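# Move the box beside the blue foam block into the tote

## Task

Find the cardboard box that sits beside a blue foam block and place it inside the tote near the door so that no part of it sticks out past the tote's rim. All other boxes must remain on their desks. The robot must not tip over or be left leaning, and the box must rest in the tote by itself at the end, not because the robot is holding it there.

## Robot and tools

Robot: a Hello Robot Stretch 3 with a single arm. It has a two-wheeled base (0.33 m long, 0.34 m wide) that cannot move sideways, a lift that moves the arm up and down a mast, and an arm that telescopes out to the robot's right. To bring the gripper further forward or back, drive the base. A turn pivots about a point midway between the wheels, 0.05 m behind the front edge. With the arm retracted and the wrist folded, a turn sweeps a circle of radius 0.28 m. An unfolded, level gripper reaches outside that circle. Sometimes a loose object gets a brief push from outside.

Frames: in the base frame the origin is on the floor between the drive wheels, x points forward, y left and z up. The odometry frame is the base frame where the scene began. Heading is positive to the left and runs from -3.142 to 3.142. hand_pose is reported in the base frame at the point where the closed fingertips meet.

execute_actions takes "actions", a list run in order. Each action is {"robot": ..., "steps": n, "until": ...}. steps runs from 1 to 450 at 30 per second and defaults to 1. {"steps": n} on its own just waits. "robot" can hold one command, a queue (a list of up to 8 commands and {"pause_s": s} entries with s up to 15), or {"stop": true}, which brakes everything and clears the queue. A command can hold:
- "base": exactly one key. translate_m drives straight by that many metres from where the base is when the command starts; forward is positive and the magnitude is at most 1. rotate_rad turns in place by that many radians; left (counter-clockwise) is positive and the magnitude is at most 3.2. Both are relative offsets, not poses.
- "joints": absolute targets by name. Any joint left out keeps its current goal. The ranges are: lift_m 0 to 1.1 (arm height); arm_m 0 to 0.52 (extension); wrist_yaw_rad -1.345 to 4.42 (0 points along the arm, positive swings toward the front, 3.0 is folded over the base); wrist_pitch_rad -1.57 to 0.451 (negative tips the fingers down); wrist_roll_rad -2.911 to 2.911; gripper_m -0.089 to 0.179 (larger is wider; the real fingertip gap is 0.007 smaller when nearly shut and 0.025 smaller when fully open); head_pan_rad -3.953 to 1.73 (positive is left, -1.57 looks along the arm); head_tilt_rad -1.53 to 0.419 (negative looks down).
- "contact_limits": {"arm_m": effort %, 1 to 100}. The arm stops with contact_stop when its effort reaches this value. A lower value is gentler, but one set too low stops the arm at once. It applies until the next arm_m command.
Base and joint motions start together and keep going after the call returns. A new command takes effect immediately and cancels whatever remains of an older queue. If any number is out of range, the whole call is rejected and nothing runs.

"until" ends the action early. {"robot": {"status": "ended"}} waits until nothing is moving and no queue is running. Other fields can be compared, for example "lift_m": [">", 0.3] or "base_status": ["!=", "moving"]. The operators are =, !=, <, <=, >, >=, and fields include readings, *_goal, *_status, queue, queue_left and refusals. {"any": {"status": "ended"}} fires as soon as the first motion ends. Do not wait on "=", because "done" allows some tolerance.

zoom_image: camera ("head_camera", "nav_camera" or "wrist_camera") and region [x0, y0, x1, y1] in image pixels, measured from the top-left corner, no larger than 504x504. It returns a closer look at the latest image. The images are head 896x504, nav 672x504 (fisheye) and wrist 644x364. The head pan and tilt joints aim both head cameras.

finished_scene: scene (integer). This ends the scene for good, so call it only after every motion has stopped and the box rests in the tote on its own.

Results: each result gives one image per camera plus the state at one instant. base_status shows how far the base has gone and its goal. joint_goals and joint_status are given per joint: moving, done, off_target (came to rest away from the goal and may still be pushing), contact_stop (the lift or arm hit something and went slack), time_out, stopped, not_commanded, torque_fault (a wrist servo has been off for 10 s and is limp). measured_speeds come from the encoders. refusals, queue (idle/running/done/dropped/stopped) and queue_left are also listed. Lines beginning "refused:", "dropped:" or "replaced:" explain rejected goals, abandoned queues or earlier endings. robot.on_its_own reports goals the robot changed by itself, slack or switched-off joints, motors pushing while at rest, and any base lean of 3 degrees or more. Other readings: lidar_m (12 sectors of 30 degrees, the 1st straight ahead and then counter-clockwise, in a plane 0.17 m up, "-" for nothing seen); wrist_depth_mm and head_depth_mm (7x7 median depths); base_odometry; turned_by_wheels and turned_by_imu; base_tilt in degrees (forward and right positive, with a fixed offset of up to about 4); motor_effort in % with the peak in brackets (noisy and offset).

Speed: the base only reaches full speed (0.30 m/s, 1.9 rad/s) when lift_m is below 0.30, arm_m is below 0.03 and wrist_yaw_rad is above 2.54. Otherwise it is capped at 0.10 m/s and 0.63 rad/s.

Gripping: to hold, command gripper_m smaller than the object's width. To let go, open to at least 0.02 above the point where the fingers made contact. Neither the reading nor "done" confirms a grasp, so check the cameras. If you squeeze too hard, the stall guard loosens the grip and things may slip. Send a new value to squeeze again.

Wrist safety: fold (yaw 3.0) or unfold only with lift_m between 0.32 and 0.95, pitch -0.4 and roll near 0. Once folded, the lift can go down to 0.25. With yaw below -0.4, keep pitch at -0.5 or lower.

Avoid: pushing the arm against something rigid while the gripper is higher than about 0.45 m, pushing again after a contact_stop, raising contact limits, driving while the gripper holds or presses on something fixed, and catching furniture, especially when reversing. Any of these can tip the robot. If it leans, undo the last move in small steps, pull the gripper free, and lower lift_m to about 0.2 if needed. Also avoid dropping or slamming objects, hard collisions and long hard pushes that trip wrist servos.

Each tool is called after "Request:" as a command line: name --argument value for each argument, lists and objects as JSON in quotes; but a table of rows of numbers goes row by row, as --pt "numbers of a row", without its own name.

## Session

Request:
execute_actions --actions '[]'

Scene clock: 0.00 s.
robot.base_odometry: x=+0.000 y=+0.000 heading=+0.000 (m, m, rad; robot's odometry frame)
robot.turned_by_wheels: +0.000 (rad since the last result)
robot.turned_by_imu: +0.000 (rad since the last result)
robot.base_tilt: forward=+1.7 right=+0.3 (deg)
robot.lidar_m: 0.99 0.76 0.75 0.80 1.56 1.51 1.29 1.00 0.98 1.04 1.52 1.83
robot.head_depth_mm: 2001 2137 2180 2172 1747 2168 1844 / 1987 2258 1837 1859 1804 1911 1868 / 1999 1529 1486 1504 1509 1534 1546 / 1976 1238 1249 1261 1272 1275 1292 / 1743 1069 1075 1082 1091 1104 1108 / 960 942 948 953 954 962 969 / 836 838 846 849 854 853 857
robot.base_status: not_commanded
robot.joint_positions: lift_m=+0.444 arm_m=-0.002 wrist_yaw_rad=+2.983 wrist_pitch_rad=-0.557 wrist_roll_rad=+0.009 gripper_m=+0.037 head_pan_rad=+0.015 head_tilt_rad=+0.000
robot.joint_goals: lift_m=+0.444 arm_m=-0.002 wrist_yaw_rad=+2.983 wrist_pitch_rad=-0.557 wrist_roll_rad=+0.009 gripper_m=+0.037 head_pan_rad=+0.015 head_tilt_rad=+0.000
robot.joint_status: lift_m=not_commanded arm_m=not_commanded wrist_yaw_rad=not_commanded wrist_pitch_rad=not_commanded wrist_roll_rad=not_commanded gripper_m=not_commanded head_pan_rad=not_commanded head_tilt_rad=not_commanded
robot.measured_speeds: translate_m=+0.000 rotate_rad=+0.000 lift_m=+0.000 arm_m=+0.000 wrist_yaw_rad=+0.000 wrist_pitch_rad=+0.000 wrist_roll_rad=+0.000 head_pan_rad=+0.000 head_tilt_rad=+0.000
robot: refusals=0 queue=idle queue_left=0
robot.motor_effort: left_wheel=-1 right_wheel=+0 lift_m=+21 arm_m=+1 wrist_yaw_rad=+0 wrist_pitch_rad=+4 wrist_roll_rad=+0 gripper_m=+0 head_pan_rad=+0 head_tilt_rad=+2 (%)
robot.hand_pose: x=+0.0112 y=+0.0593 z=+0.4270 quat_wxyz=(+0.249, +0.696, +0.139, +0.659) (m; robot's base frame)
robot.wrist_depth_mm: - - - 812 720 659 602 / - - - 922 788 717 640 / - - - - 887 768 704 / 853 880 897 902 904 832 754 / 742 744 770 764 747 760 751 / 640 646 - 644 650 655 655 / 558 569 - 590 557 578 579
pictures: head_camera (sideways: a quarter turn clockwise sets it upright), nav_camera (sideways: a quarter turn counterclockwise sets it upright), wrist_camera
Images, in order (width x height): head_camera 896x504, nav_camera 672x504, wrist_camera 644x364.

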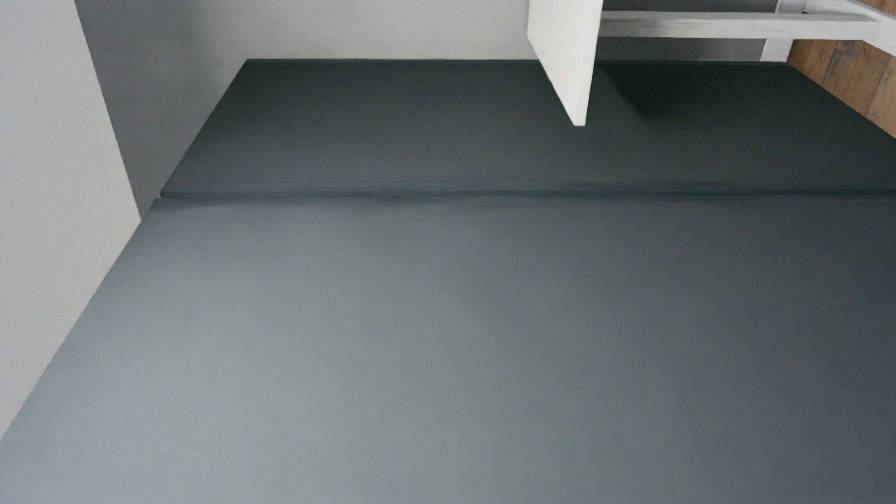

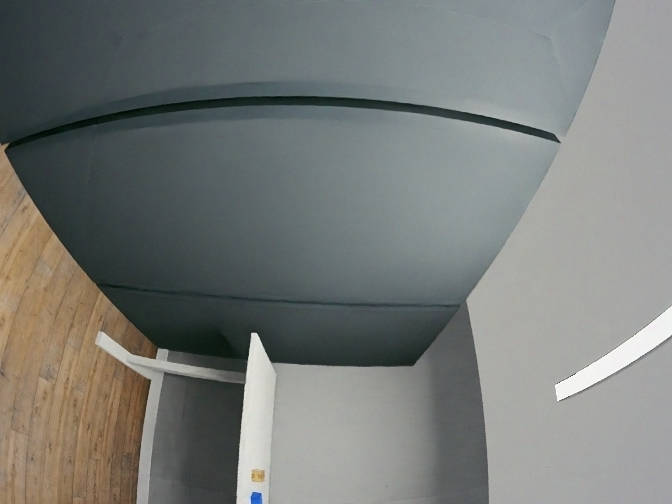

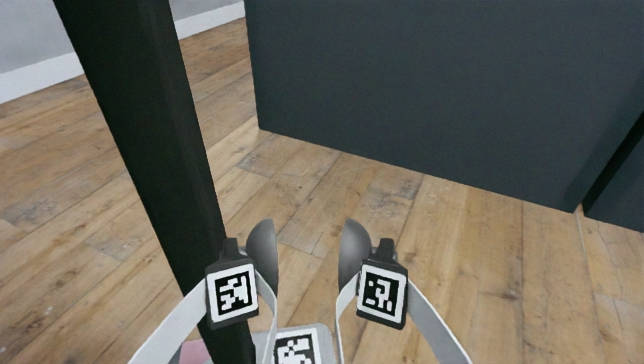

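Request:
execute_actions --actions '[{"robot":{"base":{"rotate_rad":-0.66},"joints":{"lift_m":0.285,"wrist_pitch_rad":-0.4,"head_pan_rad":0.0,"head_tilt_rad":-0.4}},"steps":200,"until":{"robot":{"status":"ended"}}}]'

Scene clock: 46.17 s.
robot.base_odometry: x=+0.000 y=+0.000 heading=-0.660 (m, m, rad; robot's odometry frame)
robot.turned_by_wheels: -0.660 (rad since the last result)
robot.turned_by_imu: -0.654 (rad since the last result)
robot.base_tilt: forward=+1.7 right=+0.2 (deg)
robot.lidar_m: 2.22 1.13 0.79 0.75 0.77 1.61 1.51 1.47 1.03 0.98 1.00 1.32
robot.head_depth_mm: 1899 2073 1868 2322 2093 1646 1331 / 1909 2076 2117 2472 2152 1656 1334 / 1876 2055 2171 2461 2140 1657 1329 / 1882 2048 2160 2443 2157 1665 1347 / 1875 2043 1882 2434 2155 1665 1341 / 1877 2023 1932 2404 2092 1661 1352 / 1858 1999 1822 2223 2092 1675 1356
robot.base_status: done (rotate_rad -0.6598 of -0.6600)
robot.joint_positions: lift_m=+0.286 arm_m=-0.002 wrist_yaw_rad=+2.983 wrist_pitch_rad=-0.420 wrist_roll_rad=+0.009 gripper_m=+0.037 head_pan_rad=+0.007 head_tilt_rad=-0.395
robot.joint_goals: lift_m=+0.285 arm_m=-0.002 wrist_yaw_rad=+2.983 wrist_pitch_rad=-0.400 wrist_roll_rad=+0.009 gripper_m=+0.037 head_pan_rad=+0.000 head_tilt_rad=-0.400
robot.joint_status: lift_m=done arm_m=not_commanded wrist_yaw_rad=not_commanded wrist_pitch_rad=done wrist_roll_rad=not_commanded gripper_m=not_commanded head_pan_rad=done head_tilt_rad=done
robot.measured_speeds: translate_m=+0.000 rotate_rad=+0.000 lift_m=+0.000 arm_m=+0.000 wrist_yaw_rad=+0.000 wrist_pitch_rad=+0.000 wrist_roll_rad=+0.000 head_pan_rad=+0.000 head_tilt_rad=+0.000
robot: refusals=0 queue=done queue_left=0
robot.motor_effort: left_wheel=+3(6) right_wheel=-5(11) lift_m=+11(23) arm_m=+1(0) wrist_yaw_rad=+0(1) wrist_pitch_rad=+6(7) wrist_roll_rad=+0(0) gripper_m=+1(0) head_pan_rad=-4(6) head_tilt_rad=-2(19) (%)
robot.hand_pose: x=+0.0143 y=+0.0784 z=+0.2979 quat_wxyz=(+0.203, +0.704, +0.091, +0.675) (m; robot's base frame)
robot.wrist_depth_mm: 631 - 704 739 782 847 901 / 673 - 748 805 862 905 970 / 740 - 812 899 946 979 - / 753 - 793 814 805 818 828 / 639 637 671 642 651 651 649 / 523 524 - 536 554 540 539 / 459 - - 455 448 464 462
pictures: head_camera (sideways: a quarter turn clockwise sets it upright), nav_camera (sideways: a quarter turn counterclockwise sets it upright), wrist_camera
Images, in order (width x height): head_camera 896x504, nav_camera 672x504, wrist_camera 644x364.

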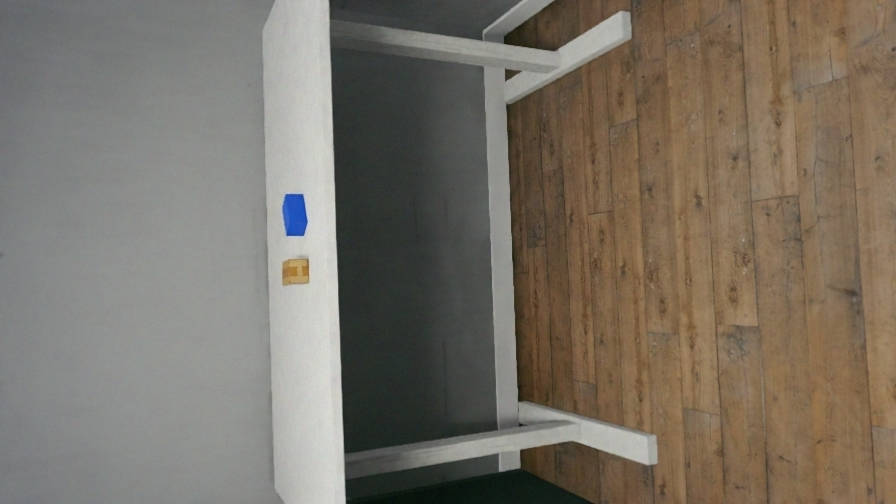

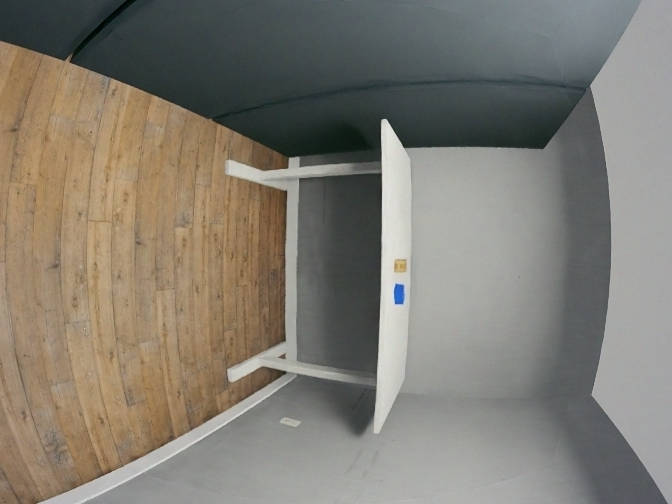

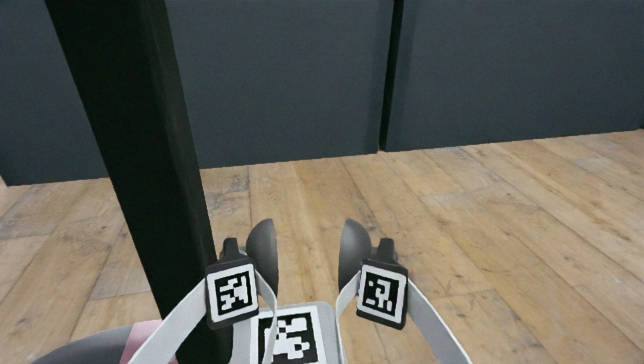

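Request:
zoom_image --camera "head_camera" --region '[250, 180, 370, 300]'

Region (250, 180, 370, 300) of head_camera's 896x504 image, scaled by 4.200, with more detail than that image has.

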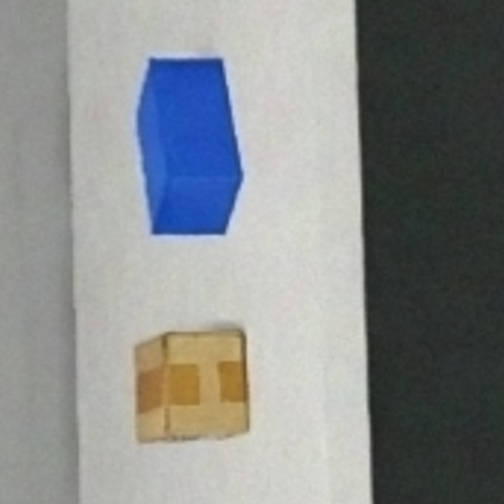

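Request:
execute_actions --actions '[{"robot":{"base":{"translate_m":0.95},"joints":{"head_pan_rad":-1.5,"head_tilt_rad":-0.55}},"steps":300,"until":{"robot":{"translate_m":[">",0.68]}}},{"robot":{"joints":{"lift_m":1.0}},"steps":300,"until":{"robot":{"base_status":["!=","moving"]}}},{"robot":{"base":{"rotate_rad":1.73},"joints":{"wrist_yaw_rad":0.0,"gripper_m":0.125}},"steps":400,"until":{"robot":{"lift_m":[">",0.985],"base_status":["!=","moving"]}}},{"robot":{"joints":{"arm_m":0.2}},"steps":400,"until":{"robot":{"status":"ended"}}}]'

Scene clock: 89.07 s.
robot.base_odometry: x=+0.751 y=-0.582 heading=+1.070 (m, m, rad; robot's odometry frame)
robot.turned_by_wheels: +1.730 (rad since the last result)
robot.turned_by_imu: +1.707 (rad since the last result)
robot.base_tilt: forward=+1.7 right=+0.3 (deg)
robot.lidar_m: 0.80 0.86 1.27 2.46 1.20 0.94 0.93 0.99 1.07 1.28 0.98 0.81
robot.head_depth_mm: 1020 1110 - 561 1635 1456 1219 / 1039 1133 - 573 1640 1472 1224 / 1059 1168 876 572 1679 1455 1226 / 1075 1194 903 613 1686 1452 1229 / 1098 1203 907 631 1734 1457 1231 / 1115 1221 909 661 1758 1438 1225 / 1138 1239 914 662 1268 1426 1202
robot.base_status: done (rotate_rad +1.7298 of +1.7300)
robot.joint_positions: lift_m=+0.999 arm_m=+0.200 wrist_yaw_rad=+0.002 wrist_pitch_rad=-0.419 wrist_roll_rad=+0.009 gripper_m=+0.125 head_pan_rad=-1.493 head_tilt_rad=-0.544
robot.joint_goals: lift_m=+1.000 arm_m=+0.200 wrist_yaw_rad=+0.000 wrist_pitch_rad=-0.400 wrist_roll_rad=+0.009 gripper_m=+0.125 head_pan_rad=-1.500 head_tilt_rad=-0.550
robot.joint_status: lift_m=done arm_m=done wrist_yaw_rad=done wrist_pitch_rad=done wrist_roll_rad=not_commanded gripper_m=done head_pan_rad=done head_tilt_rad=done
robot.measured_speeds: translate_m=+0.000 rotate_rad=+0.000 lift_m=+0.000 arm_m=+0.000 wrist_yaw_rad=+0.000 wrist_pitch_rad=+0.000 wrist_roll_rad=+0.000 head_pan_rad=+0.000 head_tilt_rad=+0.000
robot: refusals=0 queue=done queue_left=0
robot.motor_effort: left_wheel=-4(9) right_wheel=+6(10) lift_m=+30(30) arm_m=+5(6) wrist_yaw_rad=-3(3) wrist_pitch_rad=+6(6) wrist_roll_rad=+0(0) gripper_m=+0(88) head_pan_rad=-4(34) head_tilt_rad=-2(12) (%)
robot.hand_pose: x=-0.0212 y=-0.5689 z=+1.0118 quat_wxyz=(+0.689, +0.147, -0.694, -0.148) (m; robot's base frame)
robot.wrist_depth_mm: 810 793 774 769 743 737 715 / 691 710 709 740 743 753 745 / 457 460 472 476 483 487 490 / 346 349 350 271 338 271 342 / 275 289 279 269 281 263 285 / 229 - 232 231 236 239 237 / 199 191 197 199 200 195 201
pictures: head_camera (sideways: a quarter turn clockwise sets it upright), nav_camera (sideways: a quarter turn counterclockwise sets it upright), wrist_camera
Images, in order (width x height): head_camera 896x504, nav_camera 672x504, wrist_camera 644x364.

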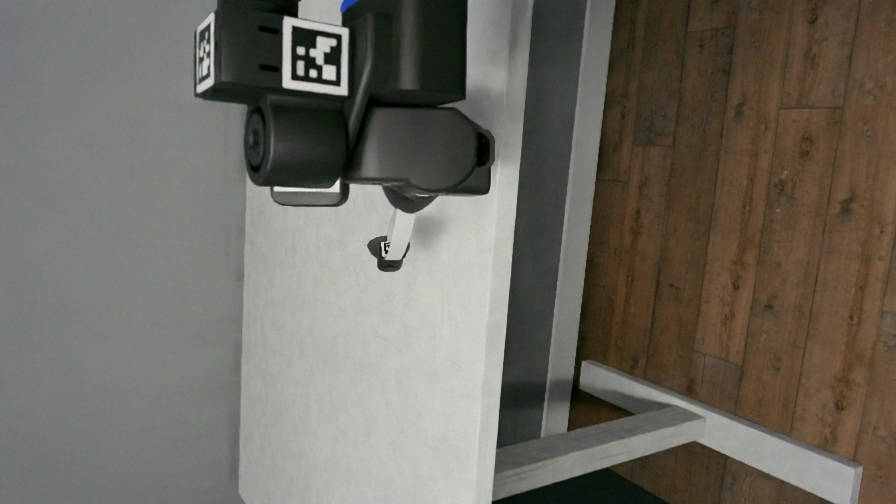

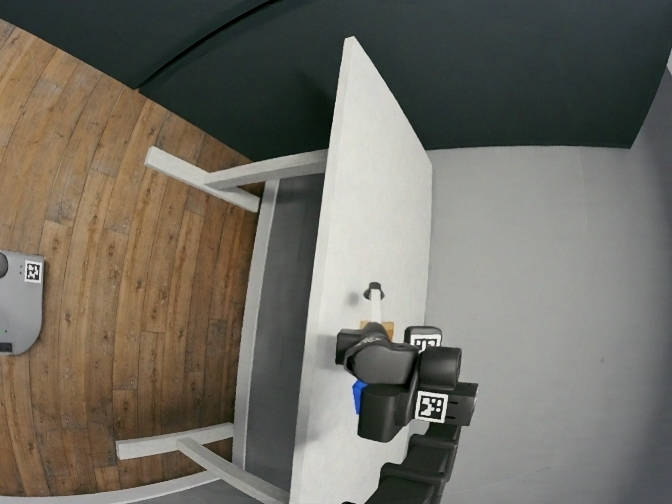

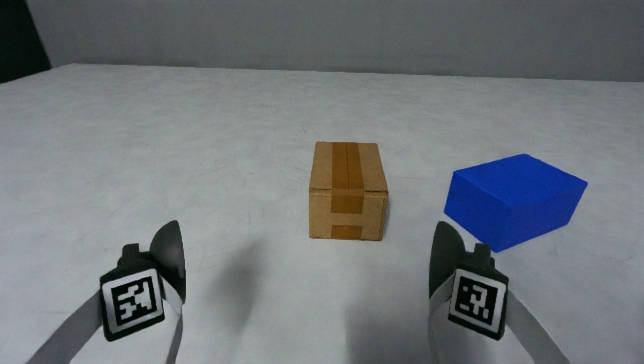

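Request:
execute_actions --actions '[{"robot":{"base":{"translate_m":-0.031},"joints":{"arm_m":0.25,"lift_m":0.963}},"steps":300,"until":{"robot":{"base_status":["!=","moving"]}}},{"robot":{"joints":{"arm_m":0.335}},"steps":400,"until":{"robot":{"status":"ended"}}}]'

Scene clock: 108.00 s.
robot.base_odometry: x=+0.736 y=-0.610 heading=+1.070 (m, m, rad; robot's odometry frame)
robot.turned_by_wheels: +0.000 (rad since the last result)
robot.turned_by_imu: -0.001 (rad since the last result)
robot.base_tilt: forward=+1.7 right=+0.3 (deg)
robot.lidar_m: 0.83 0.89 1.32 2.46 1.17 0.91 0.90 0.96 1.04 1.27 1.00 0.85
robot.head_depth_mm: 1026 1117 - 622 1625 1455 1222 / 1038 1129 - 625 1639 1459 1225 / 1060 1161 - 601 1672 1459 1237 / 1073 1197 902 626 1689 1453 1226 / 1092 1200 908 630 1719 1465 1220 / 1114 1218 912 659 1764 1447 1231 / 1125 1239 914 664 1270 1388 1225
robot.base_status: done (translate_m -0.0310 of -0.0310)
robot.joint_positions: lift_m=+0.964 arm_m=+0.335 wrist_yaw_rad=+0.002 wrist_pitch_rad=-0.419 wrist_roll_rad=+0.009 gripper_m=+0.125 head_pan_rad=-1.493 head_tilt_rad=-0.544
robot.joint_goals: lift_m=+0.963 arm_m=+0.335 wrist_yaw_rad=+0.000 wrist_pitch_rad=-0.400 wrist_roll_rad=+0.009 gripper_m=+0.125 head_pan_rad=-1.500 head_tilt_rad=-0.550
robot.joint_status: lift_m=done arm_m=done wrist_yaw_rad=done wrist_pitch_rad=done wrist_roll_rad=not_commanded gripper_m=done head_pan_rad=done head_tilt_rad=done
robot.measured_speeds: translate_m=+0.000 rotate_rad=+0.000 lift_m=+0.000 arm_m=+0.000 wrist_yaw_rad=+0.000 wrist_pitch_rad=+0.000 wrist_roll_rad=+0.000 head_pan_rad=+0.000 head_tilt_rad=+0.000
robot: refusals=0 queue=done queue_left=0
robot.motor_effort: left_wheel=-4(9) right_wheel=+5(7) lift_m=+11(31) arm_m=+5(5) wrist_yaw_rad=-2(2) wrist_pitch_rad=+6(6) wrist_roll_rad=+0(0) gripper_m=+0(0) head_pan_rad=-4(3) head_tilt_rad=-2(2) (%)
robot.hand_pose: x=-0.0212 y=-0.7039 z=+0.9761 quat_wxyz=(+0.689, +0.147, -0.694, -0.148) (m; robot's base frame)
robot.wrist_depth_mm: 692 664 652 636 612 614 592 / 557 566 574 594 593 605 616 / 369 372 374 380 388 388 394 / 275 278 280 284 285 288 288 / 220 229 207 147 227 227 159 / 183 - 126 123 184 142 131 / - 153 122 116 158 156 121
pictures: head_camera (sideways: a quarter turn clockwise sets it upright), nav_camera (sideways: a quarter turn counterclockwise sets it upright), wrist_camera
Images, in order (width x height): head_camera 896x504, nav_camera 672x504, wrist_camera 644x364.

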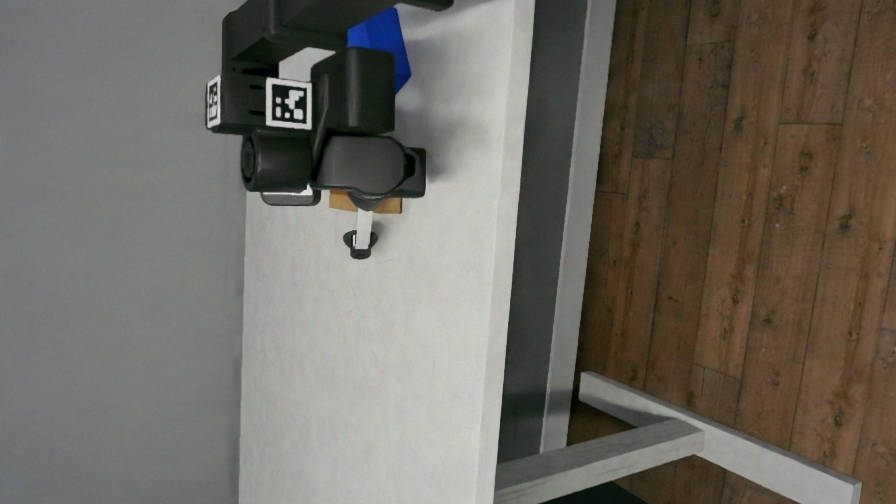

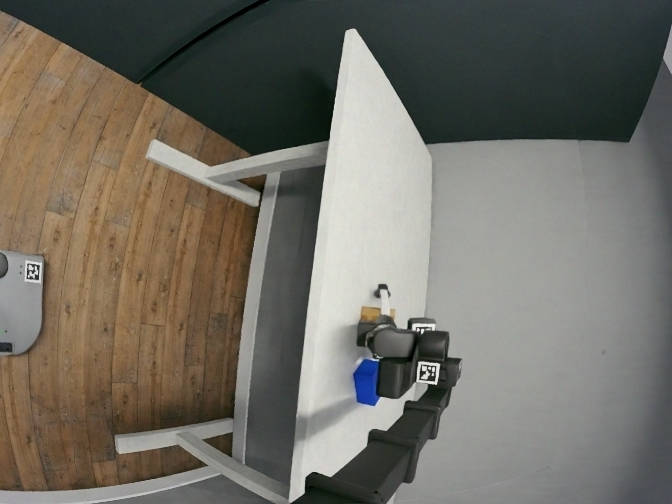

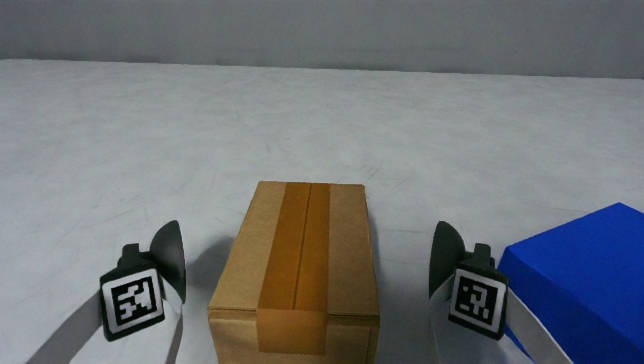

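Request:
execute_actions --actions '[{"robot":{"joints":{"lift_m":0.959,"gripper_m":0.028,"head_pan_rad":1.72,"head_tilt_rad":-0.5}},"steps":100,"until":{"robot":{"gripper_m_status":["!=","moving"]}}},{"steps":6},{"robot":{"joints":{"lift_m":0.995}},"steps":300,"until":{"robot":{"status":"ended"}}}]'

Scene clock: 120.03 s.
robot.base_odometry: x=+0.736 y=-0.610 heading=+1.070 (m, m, rad; robot's odometry frame)
robot.turned_by_wheels: +0.000 (rad since the last result)
robot.turned_by_imu: -0.001 (rad since the last result)
robot.base_tilt: forward=+1.7 right=+0.3 (deg)
robot.lidar_m: 0.83 0.89 1.32 2.46 1.17 0.91 0.89 0.96 1.05 1.27 1.00 0.85
robot.head_depth_mm: 2000 2184 2404 2502 1871 1486 1248 / 2040 2267 2472 2508 1878 1507 1239 / 2118 2317 2575 2490 1890 1503 1255 / 2175 2363 2636 2375 1881 1504 1256 / 2183 2375 2680 - - 1461 1251 / 1845 1938 1991 - - - - / 1534 1631 - - - - -
robot.base_status: done (translate_m -0.0310 of -0.0310)
robot.joint_positions: lift_m=+0.994 arm_m=+0.335 wrist_yaw_rad=+0.002 wrist_pitch_rad=-0.420 wrist_roll_rad=+0.009 gripper_m=+0.033 head_pan_rad=+1.713 head_tilt_rad=-0.507
robot.joint_goals: lift_m=+0.995 arm_m=+0.335 wrist_yaw_rad=+0.000 wrist_pitch_rad=-0.400 wrist_roll_rad=+0.009 gripper_m=+0.031 head_pan_rad=+1.720 head_tilt_rad=-0.500
robot.joint_status: lift_m=done arm_m=done wrist_yaw_rad=done wrist_pitch_rad=done wrist_roll_rad=not_commanded gripper_m=done head_pan_rad=done head_tilt_rad=done
robot.measured_speeds: translate_m=+0.000 rotate_rad=+0.000 lift_m=+0.000 arm_m=+0.000 wrist_yaw_rad=+0.000 wrist_pitch_rad=+0.000 wrist_roll_rad=+0.000 head_pan_rad=+0.000 head_tilt_rad=+0.000
robot: refusals=0 queue=done queue_left=0
robot.motor_effort: left_wheel=-4(4) right_wheel=+5(5) lift_m=+31(32) arm_m=+4(5) wrist_yaw_rad=-2(2) wrist_pitch_rad=+6(6) wrist_roll_rad=+0(0) gripper_m=-26(100) head_pan_rad=+2(33) head_tilt_rad=+3(5) (%)
robot.hand_pose: x=-0.0212 y=-0.7039 z=+1.0067 quat_wxyz=(+0.689, +0.147, -0.694, -0.148) (m; robot's base frame)
robot.wrist_depth_mm: 685 663 654 635 628 607 595 / 672 680 696 675 643 652 625 / 445 452 456 455 463 471 475 / 332 336 338 342 344 345 350 / 266 268 269 271 283 274 277 / 222 225 124 125 136 176 170 / 190 184 114 114 183 153 145
pictures: head_camera (sideways: a quarter turn clockwise sets it upright), nav_camera (sideways: a quarter turn counterclockwise sets it upright), wrist_camera
Images, in order (width x height): head_camera 896x504, nav_camera 672x504, wrist_camera 644x364.

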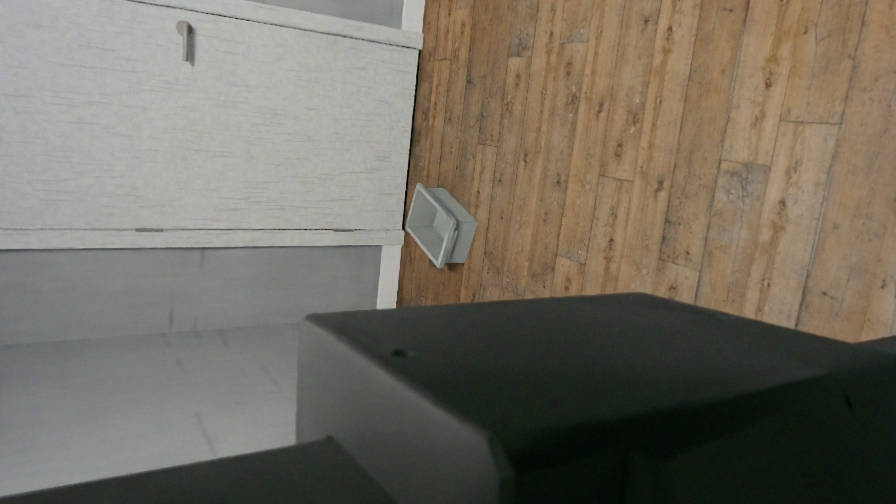

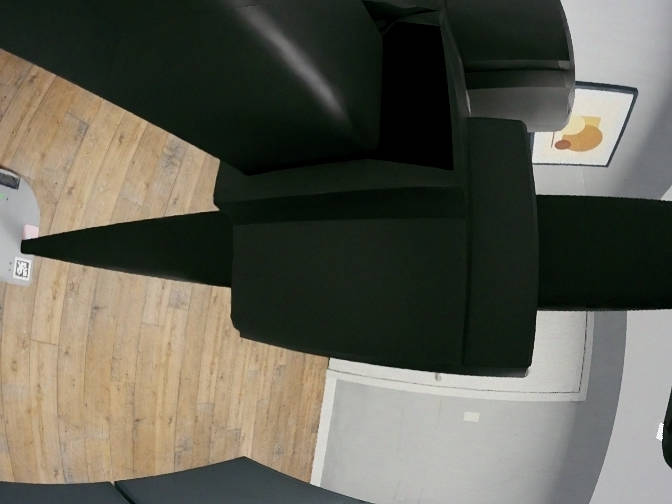

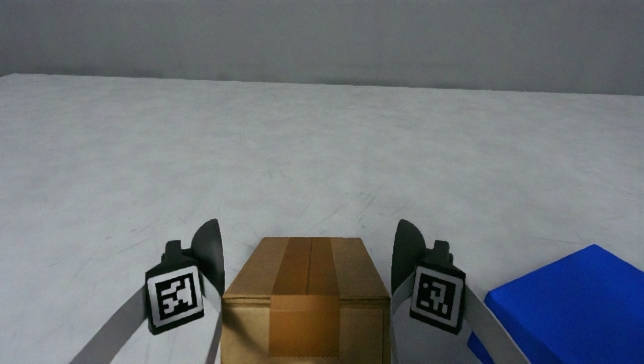

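Request:
execute_actions --actions '[{"robot":[{"joints":{"lift_m":0.959}},{"joints":{"gripper_m":0.12}},{"joints":{"arm_m":0.307}}],"steps":300,"until":{"robot":{"status":"ended"}}}]'

Scene clock: 129.77 s.
robot.base_odometry: x=+0.736 y=-0.610 heading=+1.070 (m, m, rad; robot's odometry frame)
robot.turned_by_wheels: +0.000 (rad since the last result)
robot.turned_by_imu: -0.002 (rad since the last result)
robot.base_tilt: forward=+1.6 right=+0.3 (deg)
robot.lidar_m: 0.83 0.89 1.32 2.46 1.16 0.91 0.90 0.96 1.05 1.27 1.00 0.84
robot.head_depth_mm: 1998 2218 2415 2496 1854 1482 1252 / 2059 2244 2501 2492 1869 1493 1259 / 2085 2301 2573 2488 1885 1490 1244 / 2172 2379 2668 2388 1866 1510 1245 / 2173 2355 2599 2632 - - 1229 / 1834 1928 2013 2100 - - - / 1541 1629 - - - - -
robot.base_status: done (translate_m -0.0310 of -0.0310)
robot.joint_positions: lift_m=+0.960 arm_m=+0.307 wrist_yaw_rad=+0.002 wrist_pitch_rad=-0.416 wrist_roll_rad=+0.009 gripper_m=+0.120 head_pan_rad=+1.713 head_tilt_rad=-0.507
robot.joint_goals: lift_m=+0.959 arm_m=+0.307 wrist_yaw_rad=+0.000 wrist_pitch_rad=-0.400 wrist_roll_rad=+0.009 gripper_m=+0.120 head_pan_rad=+1.720 head_tilt_rad=-0.500
robot.joint_status: lift_m=done arm_m=done wrist_yaw_rad=done wrist_pitch_rad=done wrist_roll_rad=not_commanded gripper_m=done head_pan_rad=done head_tilt_rad=done
robot.measured_speeds: translate_m=+0.000 rotate_rad=+0.000 lift_m=+0.000 arm_m=+0.000 wrist_yaw_rad=+0.000 wrist_pitch_rad=+0.000 wrist_roll_rad=+0.000 head_pan_rad=+0.000 head_tilt_rad=+0.000
robot: refusals=0 queue=done queue_left=0
robot.motor_effort: left_wheel=-4(4) right_wheel=+4(5) lift_m=+11(30) arm_m=-4(4) wrist_yaw_rad=-1(2) wrist_pitch_rad=+5(6) wrist_roll_rad=+0(0) gripper_m=+0(90) head_pan_rad=+2(2) head_tilt_rad=+3(2) (%)
robot.hand_pose: x=-0.0212 y=-0.6769 z=+0.9728 quat_wxyz=(+0.689, +0.146, -0.694, -0.146) (m; robot's base frame)
robot.wrist_depth_mm: 717 699 673 675 648 621 611 / 546 565 570 572 578 596 604 / 362 366 368 371 377 380 390 / 271 271 275 180 279 280 284 / 215 226 210 143 222 166 153 / 180 - 169 147 176 157 137 / - 149 155 156 156 152 149
pictures: head_camera (sideways: a quarter turn clockwise sets it upright), nav_camera (sideways: a quarter turn counterclockwise sets it upright), wrist_camera
Images, in order (width x height): head_camera 896x504, nav_camera 672x504, wrist_camera 644x364.

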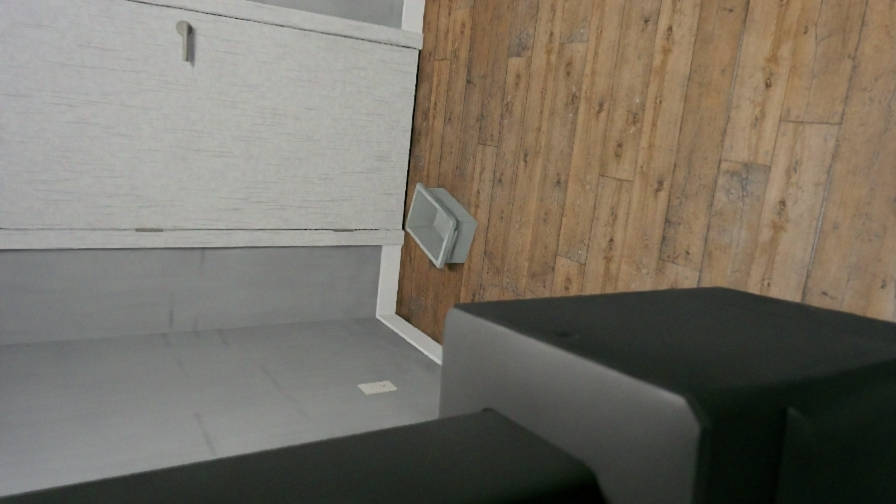

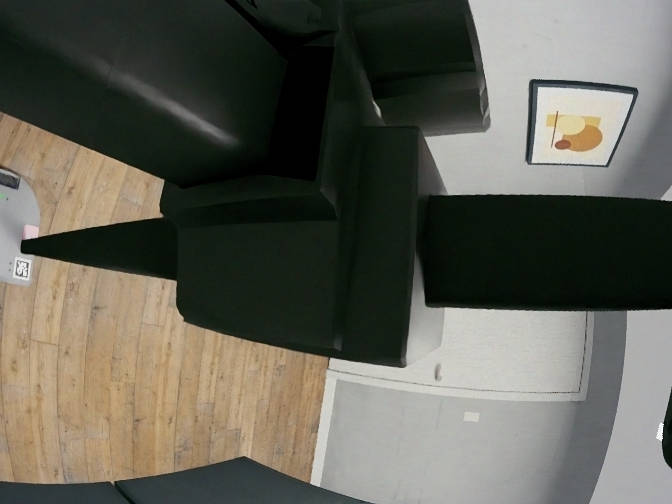

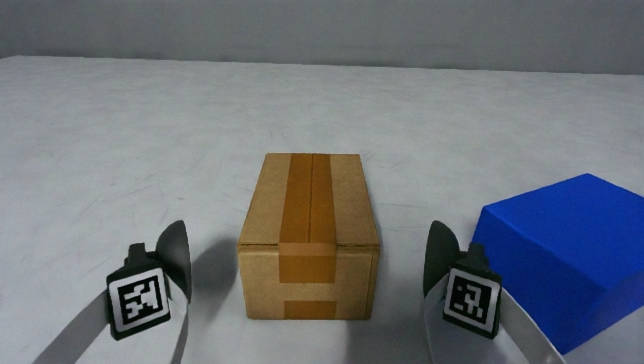

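Request:
execute_actions --actions '[{"robot":{"joints":{"lift_m":1.057}},"steps":100,"until":{"robot":{"lift_m":[">",1.03]}}},{"robot":{"joints":{"wrist_pitch_rad":-0.9,"arm_m":0.422}},"steps":300,"until":{"robot":{"status":"ended"}}}]'

Scene clock: 154.03 s.
robot.base_odometry: x=+0.736 y=-0.610 heading=+1.070 (m, m, rad; robot's odometry frame)
robot.turned_by_wheels: +0.000 (rad since the last result)
robot.turned_by_imu: -0.001 (rad since the last result)
robot.base_tilt: forward=+1.7 right=+0.3 (deg)
robot.lidar_m: 0.83 0.89 1.32 2.46 1.16 0.91 0.90 0.96 1.04 1.27 1.00 0.85
robot.head_depth_mm: 2006 2193 2443 2499 1865 1495 1237 / 2049 2227 2471 2495 1883 1497 1247 / 2101 2327 2563 2467 1867 1500 1255 / 2134 2359 2654 2409 1880 1514 1249 / 2210 2414 2708 2395 1892 1510 1251 / - - - - - - - / - - - - - - -
robot.base_status: done (translate_m -0.0310 of -0.0310)
robot.joint_positions: lift_m=+1.056 arm_m=+0.422 wrist_yaw_rad=+0.001 wrist_pitch_rad=-0.906 wrist_roll_rad=+0.009 gripper_m=+0.120 head_pan_rad=+1.713 head_tilt_rad=-0.507
robot.joint_goals: lift_m=+1.057 arm_m=+0.422 wrist_yaw_rad=+0.000 wrist_pitch_rad=-0.900 wrist_roll_rad=+0.009 gripper_m=+0.120 head_pan_rad=+1.720 head_tilt_rad=-0.500
robot.joint_status: lift_m=done arm_m=done wrist_yaw_rad=done wrist_pitch_rad=done wrist_roll_rad=not_commanded gripper_m=done head_pan_rad=done head_tilt_rad=done
robot.measured_speeds: translate_m=+0.000 rotate_rad=+0.000 lift_m=+0.000 arm_m=+0.000 wrist_yaw_rad=+0.000 wrist_pitch_rad=+0.000 wrist_roll_rad=+0.000 head_pan_rad=+0.000 head_tilt_rad=+0.000
robot: refusals=0 queue=done queue_left=0
robot.motor_effort: left_wheel=-4(4) right_wheel=+5(5) lift_m=+31(32) arm_m=+5(5) wrist_yaw_rad=-2(3) wrist_pitch_rad=+2(5) wrist_roll_rad=+0(0) gripper_m=+0(0) head_pan_rad=+2(2) head_tilt_rad=+3(3) (%)
robot.hand_pose: x=-0.0214 y=-0.7058 z=+0.9786 quat_wxyz=(+0.633, +0.309, -0.638, -0.311) (m; robot's base frame)
robot.wrist_depth_mm: 305 305 306 309 311 315 320 / 267 271 274 275 278 281 283 / 239 243 245 247 248 251 252 / 218 220 217 165 225 225 227 / 200 204 197 151 207 207 159 / 185 - 180 138 186 148 146 / - 169 132 128 173 171 135
pictures: head_camera (sideways: a quarter turn clockwise sets it upright), nav_camera (sideways: a quarter turn counterclockwise sets it upright), wrist_camera
Images, in order (width x height): head_camera 896x504, nav_camera 672x504, wrist_camera 644x364.

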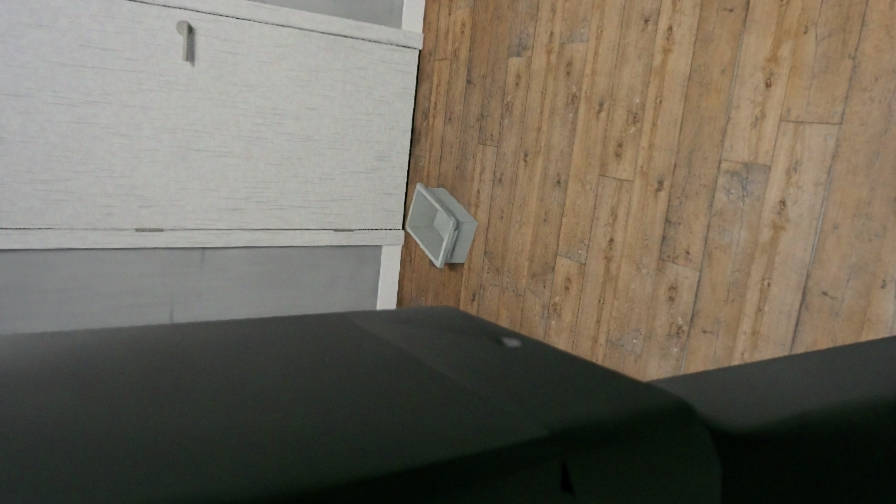

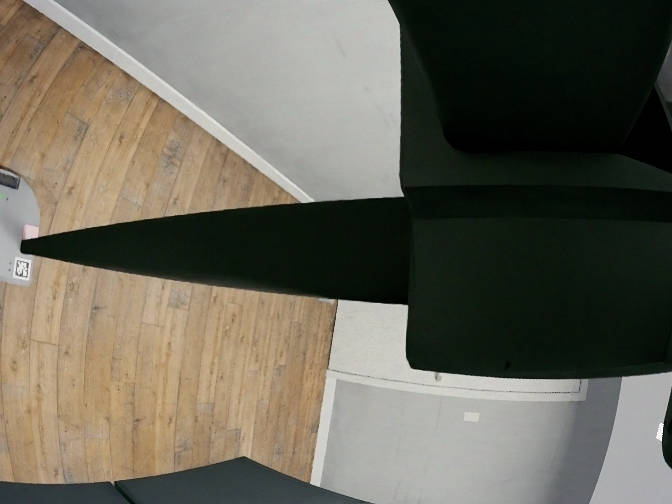

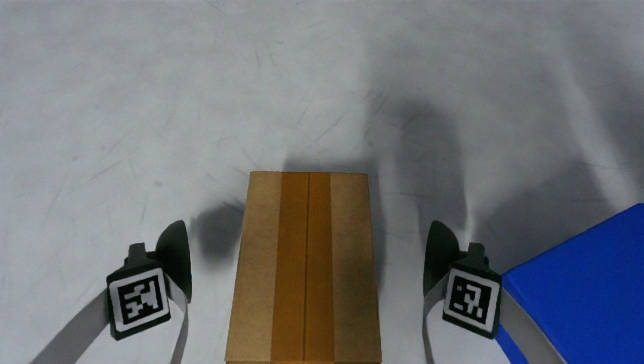

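Request:
execute_actions --actions '[{"robot":[{"joints":{"lift_m":1.043}},{"joints":{"gripper_m":0.028}}],"steps":200,"until":{"robot":{"status":"ended"}}}]'

Scene clock: 171.73 s.
robot.base_odometry: x=+0.736 y=-0.610 heading=+1.070 (m, m, rad; robot's odometry frame)
robot.turned_by_wheels: +0.000 (rad since the last result)
robot.turned_by_imu: -0.001 (rad since the last result)
robot.base_tilt: forward=+1.6 right=+0.2 (deg)
robot.lidar_m: 0.83 0.89 1.32 2.46 1.17 0.91 0.90 0.96 1.04 1.27 1.00 0.85
robot.head_depth_mm: 2003 2198 2449 2480 1866 1495 1242 / 2034 2276 2509 2495 1885 1499 1244 / 2103 2310 2565 2445 1888 1505 1248 / 2155 2416 2649 2400 1865 1514 1253 / 2204 2411 2733 - 1823 1500 1254 / - - - - - - - / - - - - - - -
robot.base_status: done (translate_m -0.0310 of -0.0310)
robot.joint_positions: lift_m=+1.044 arm_m=+0.422 wrist_yaw_rad=+0.001 wrist_pitch_rad=-0.893 wrist_roll_rad=+0.009 gripper_m=+0.029 head_pan_rad=+1.713 head_tilt_rad=-0.507
robot.joint_goals: lift_m=+1.043 arm_m=+0.422 wrist_yaw_rad=+0.000 wrist_pitch_rad=-0.900 wrist_roll_rad=+0.009 gripper_m=+0.028 head_pan_rad=+1.720 head_tilt_rad=-0.500
robot.joint_status: lift_m=done arm_m=done wrist_yaw_rad=done wrist_pitch_rad=done wrist_roll_rad=not_commanded gripper_m=done head_pan_rad=done head_tilt_rad=done
robot.measured_speeds: translate_m=+0.000 rotate_rad=+0.000 lift_m=+0.000 arm_m=+0.000 wrist_yaw_rad=+0.000 wrist_pitch_rad=+0.000 wrist_roll_rad=+0.000 head_pan_rad=+0.000 head_tilt_rad=+0.000
robot: refusals=0 queue=done queue_left=0
robot.motor_effort: left_wheel=-4(4) right_wheel=+5(5) lift_m=+11(28) arm_m=+5(5) wrist_yaw_rad=-2(1) wrist_pitch_rad=-2(3) wrist_roll_rad=+0(0) gripper_m=-27(99) head_pan_rad=+3(2) head_tilt_rad=+3(3) (%)
robot.hand_pose: x=-0.0214 y=-0.7085 z=+0.9676 quat_wxyz=(+0.635, +0.305, -0.640, -0.307) (m; robot's base frame)
robot.wrist_depth_mm: 296 297 296 299 302 306 310 / 258 260 262 264 267 271 272 / 231 231 233 236 239 238 240 / 209 211 208 153 215 216 218 / 191 191 145 140 196 197 152 / 175 176 128 129 173 158 136 / 163 163 123 119 163 153 128
pictures: head_camera (sideways: a quarter turn clockwise sets it upright), nav_camera (sideways: a quarter turn counterclockwise sets it upright), wrist_camera
Images, in order (width x height): head_camera 896x504, nav_camera 672x504, wrist_camera 644x364.

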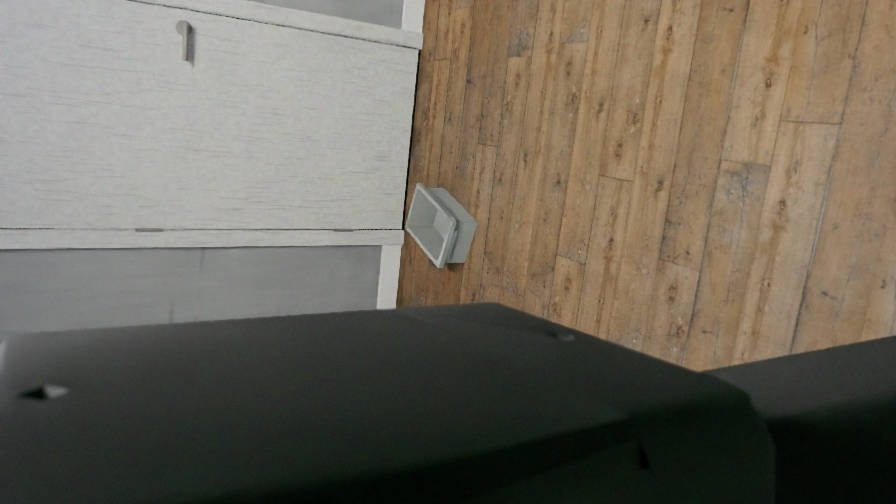

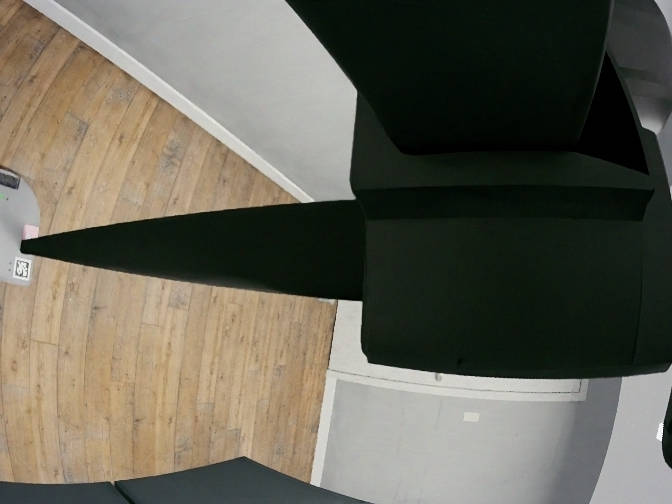

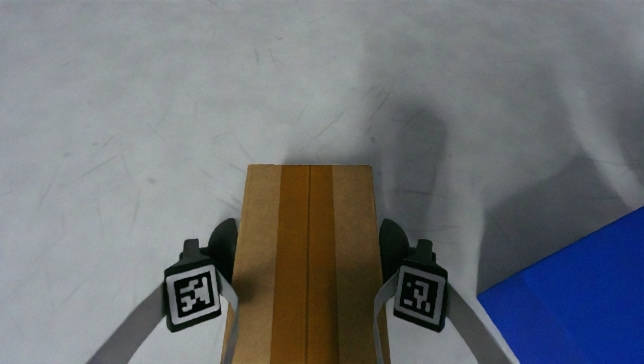

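Pads are now on the box sides. I'll lift a little and check the hold.

Request:
execute_actions --actions '[{"robot":{"joints":{"lift_m":1.075}},"steps":200,"until":{"robot":{"status":"ended"}}}]'

Request:
zoom_image --camera "head_camera" --region '[380, 165, 500, 285]'

Scene clock: 177.67 s.
robot.base_odometry: x=+0.736 y=-0.610 heading=+1.070 (m, m, rad; robot's odometry frame)
robot.turned_by_wheels: +0.000 (rad since the last result)
robot.turned_by_imu: -0.001 (rad since the last result)
robot.base_tilt: forward=+1.7 right=+0.3 (deg)
robot.lidar_m: 0.83 0.89 1.31 2.46 1.17 0.91 0.90 0.96 1.05 1.27 1.00 0.85
robot.head_depth_mm: 2008 2210 2463 2459 1863 1488 1240 / 2055 2247 2470 2493 1873 1497 1251 / 2094 2289 2558 2478 1880 1498 1245 / 2144 2355 2637 2359 1880 1501 1250 / 2226 2414 2704 2396 1887 1507 1262 / - - - - 1902 - - / - - - - - - -
robot.base_status: done (translate_m -0.0310 of -0.0310)
robot.joint_positions: lift_m=+1.074 arm_m=+0.422 wrist_yaw_rad=+0.001 wrist_pitch_rad=-0.911 wrist_roll_rad=+0.009 gripper_m=+0.029 head_pan_rad=+1.713 head_tilt_rad=-0.507
robot.joint_goals: lift_m=+1.075 arm_m=+0.422 wrist_yaw_rad=+0.000 wrist_pitch_rad=-0.900 wrist_roll_rad=+0.009 gripper_m=+0.028 head_pan_rad=+1.720 head_tilt_rad=-0.500
robot.joint_status: lift_m=done arm_m=done wrist_yaw_rad=done wrist_pitch_rad=done wrist_roll_rad=not_commanded gripper_m=done head_pan_rad=done head_tilt_rad=done
robot.measured_speeds: translate_m=+0.000 rotate_rad=+0.000 lift_m=+0.000 arm_m=+0.000 wrist_yaw_rad=+0.000 wrist_pitch_rad=+0.000 wrist_roll_rad=+0.000 head_pan_rad=+0.000 head_tilt_rad=+0.000
robot: refusals=0 queue=done queue_left=0
robot.motor_effort: left_wheel=-3(4) right_wheel=+4(5) lift_m=+31(29) arm_m=+5(5) wrist_yaw_rad=-2(1) wrist_pitch_rad=+4(4) wrist_roll_rad=+0(0) gripper_m=-20(23) head_pan_rad=+2(2) head_tilt_rad=+3(3) (%)
robot.hand_pose: x=-0.0214 y=-0.7047 z=+0.9958 quat_wxyz=(+0.633, +0.310, -0.637, -0.312) (m; robot's base frame)
robot.wrist_depth_mm: 326 331 332 334 339 343 350 / 290 294 295 298 300 303 305 / 261 263 267 267 269 272 274 / 238 237 236 151 245 247 247 / 218 220 143 139 224 225 177 / 201 203 129 130 - 165 163 / 186 188 124 121 189 156 151
pictures: head_camera (sideways: a quarter turn clockwise sets it upright), nav_camera (sideways: a quarter turn counterclockwise sets it upright), wrist_camera
Images, in order (width x height): head_camera 896x504, nav_camera 672x504, wrist_camera 644x364.

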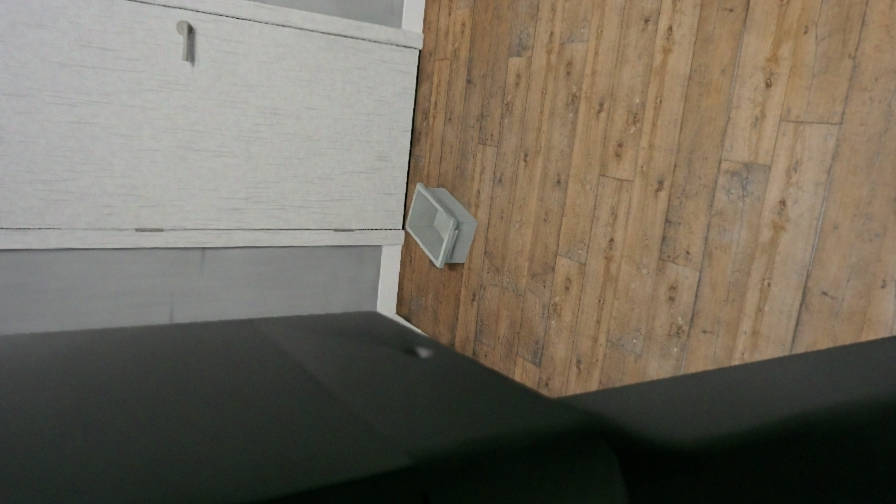

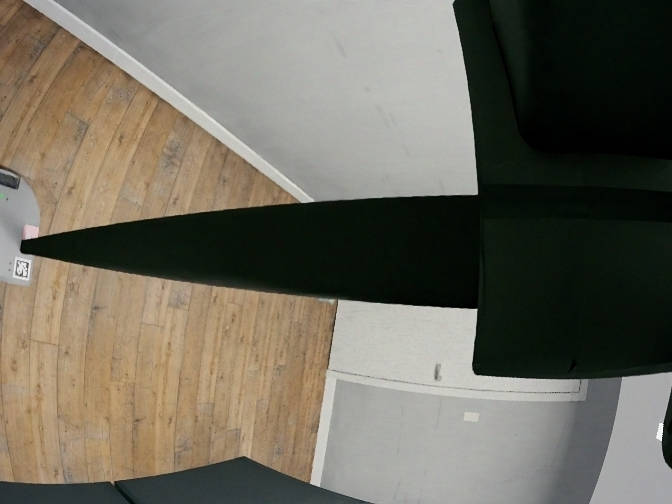

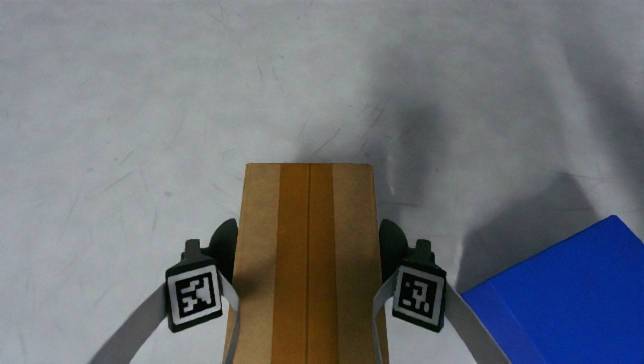

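Region (380, 165, 500, 285) of head_camera's 896x504 image, scaled by 4.200, with more detail than that image has.

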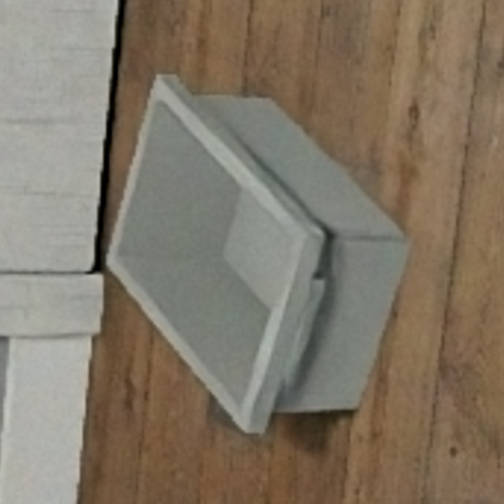

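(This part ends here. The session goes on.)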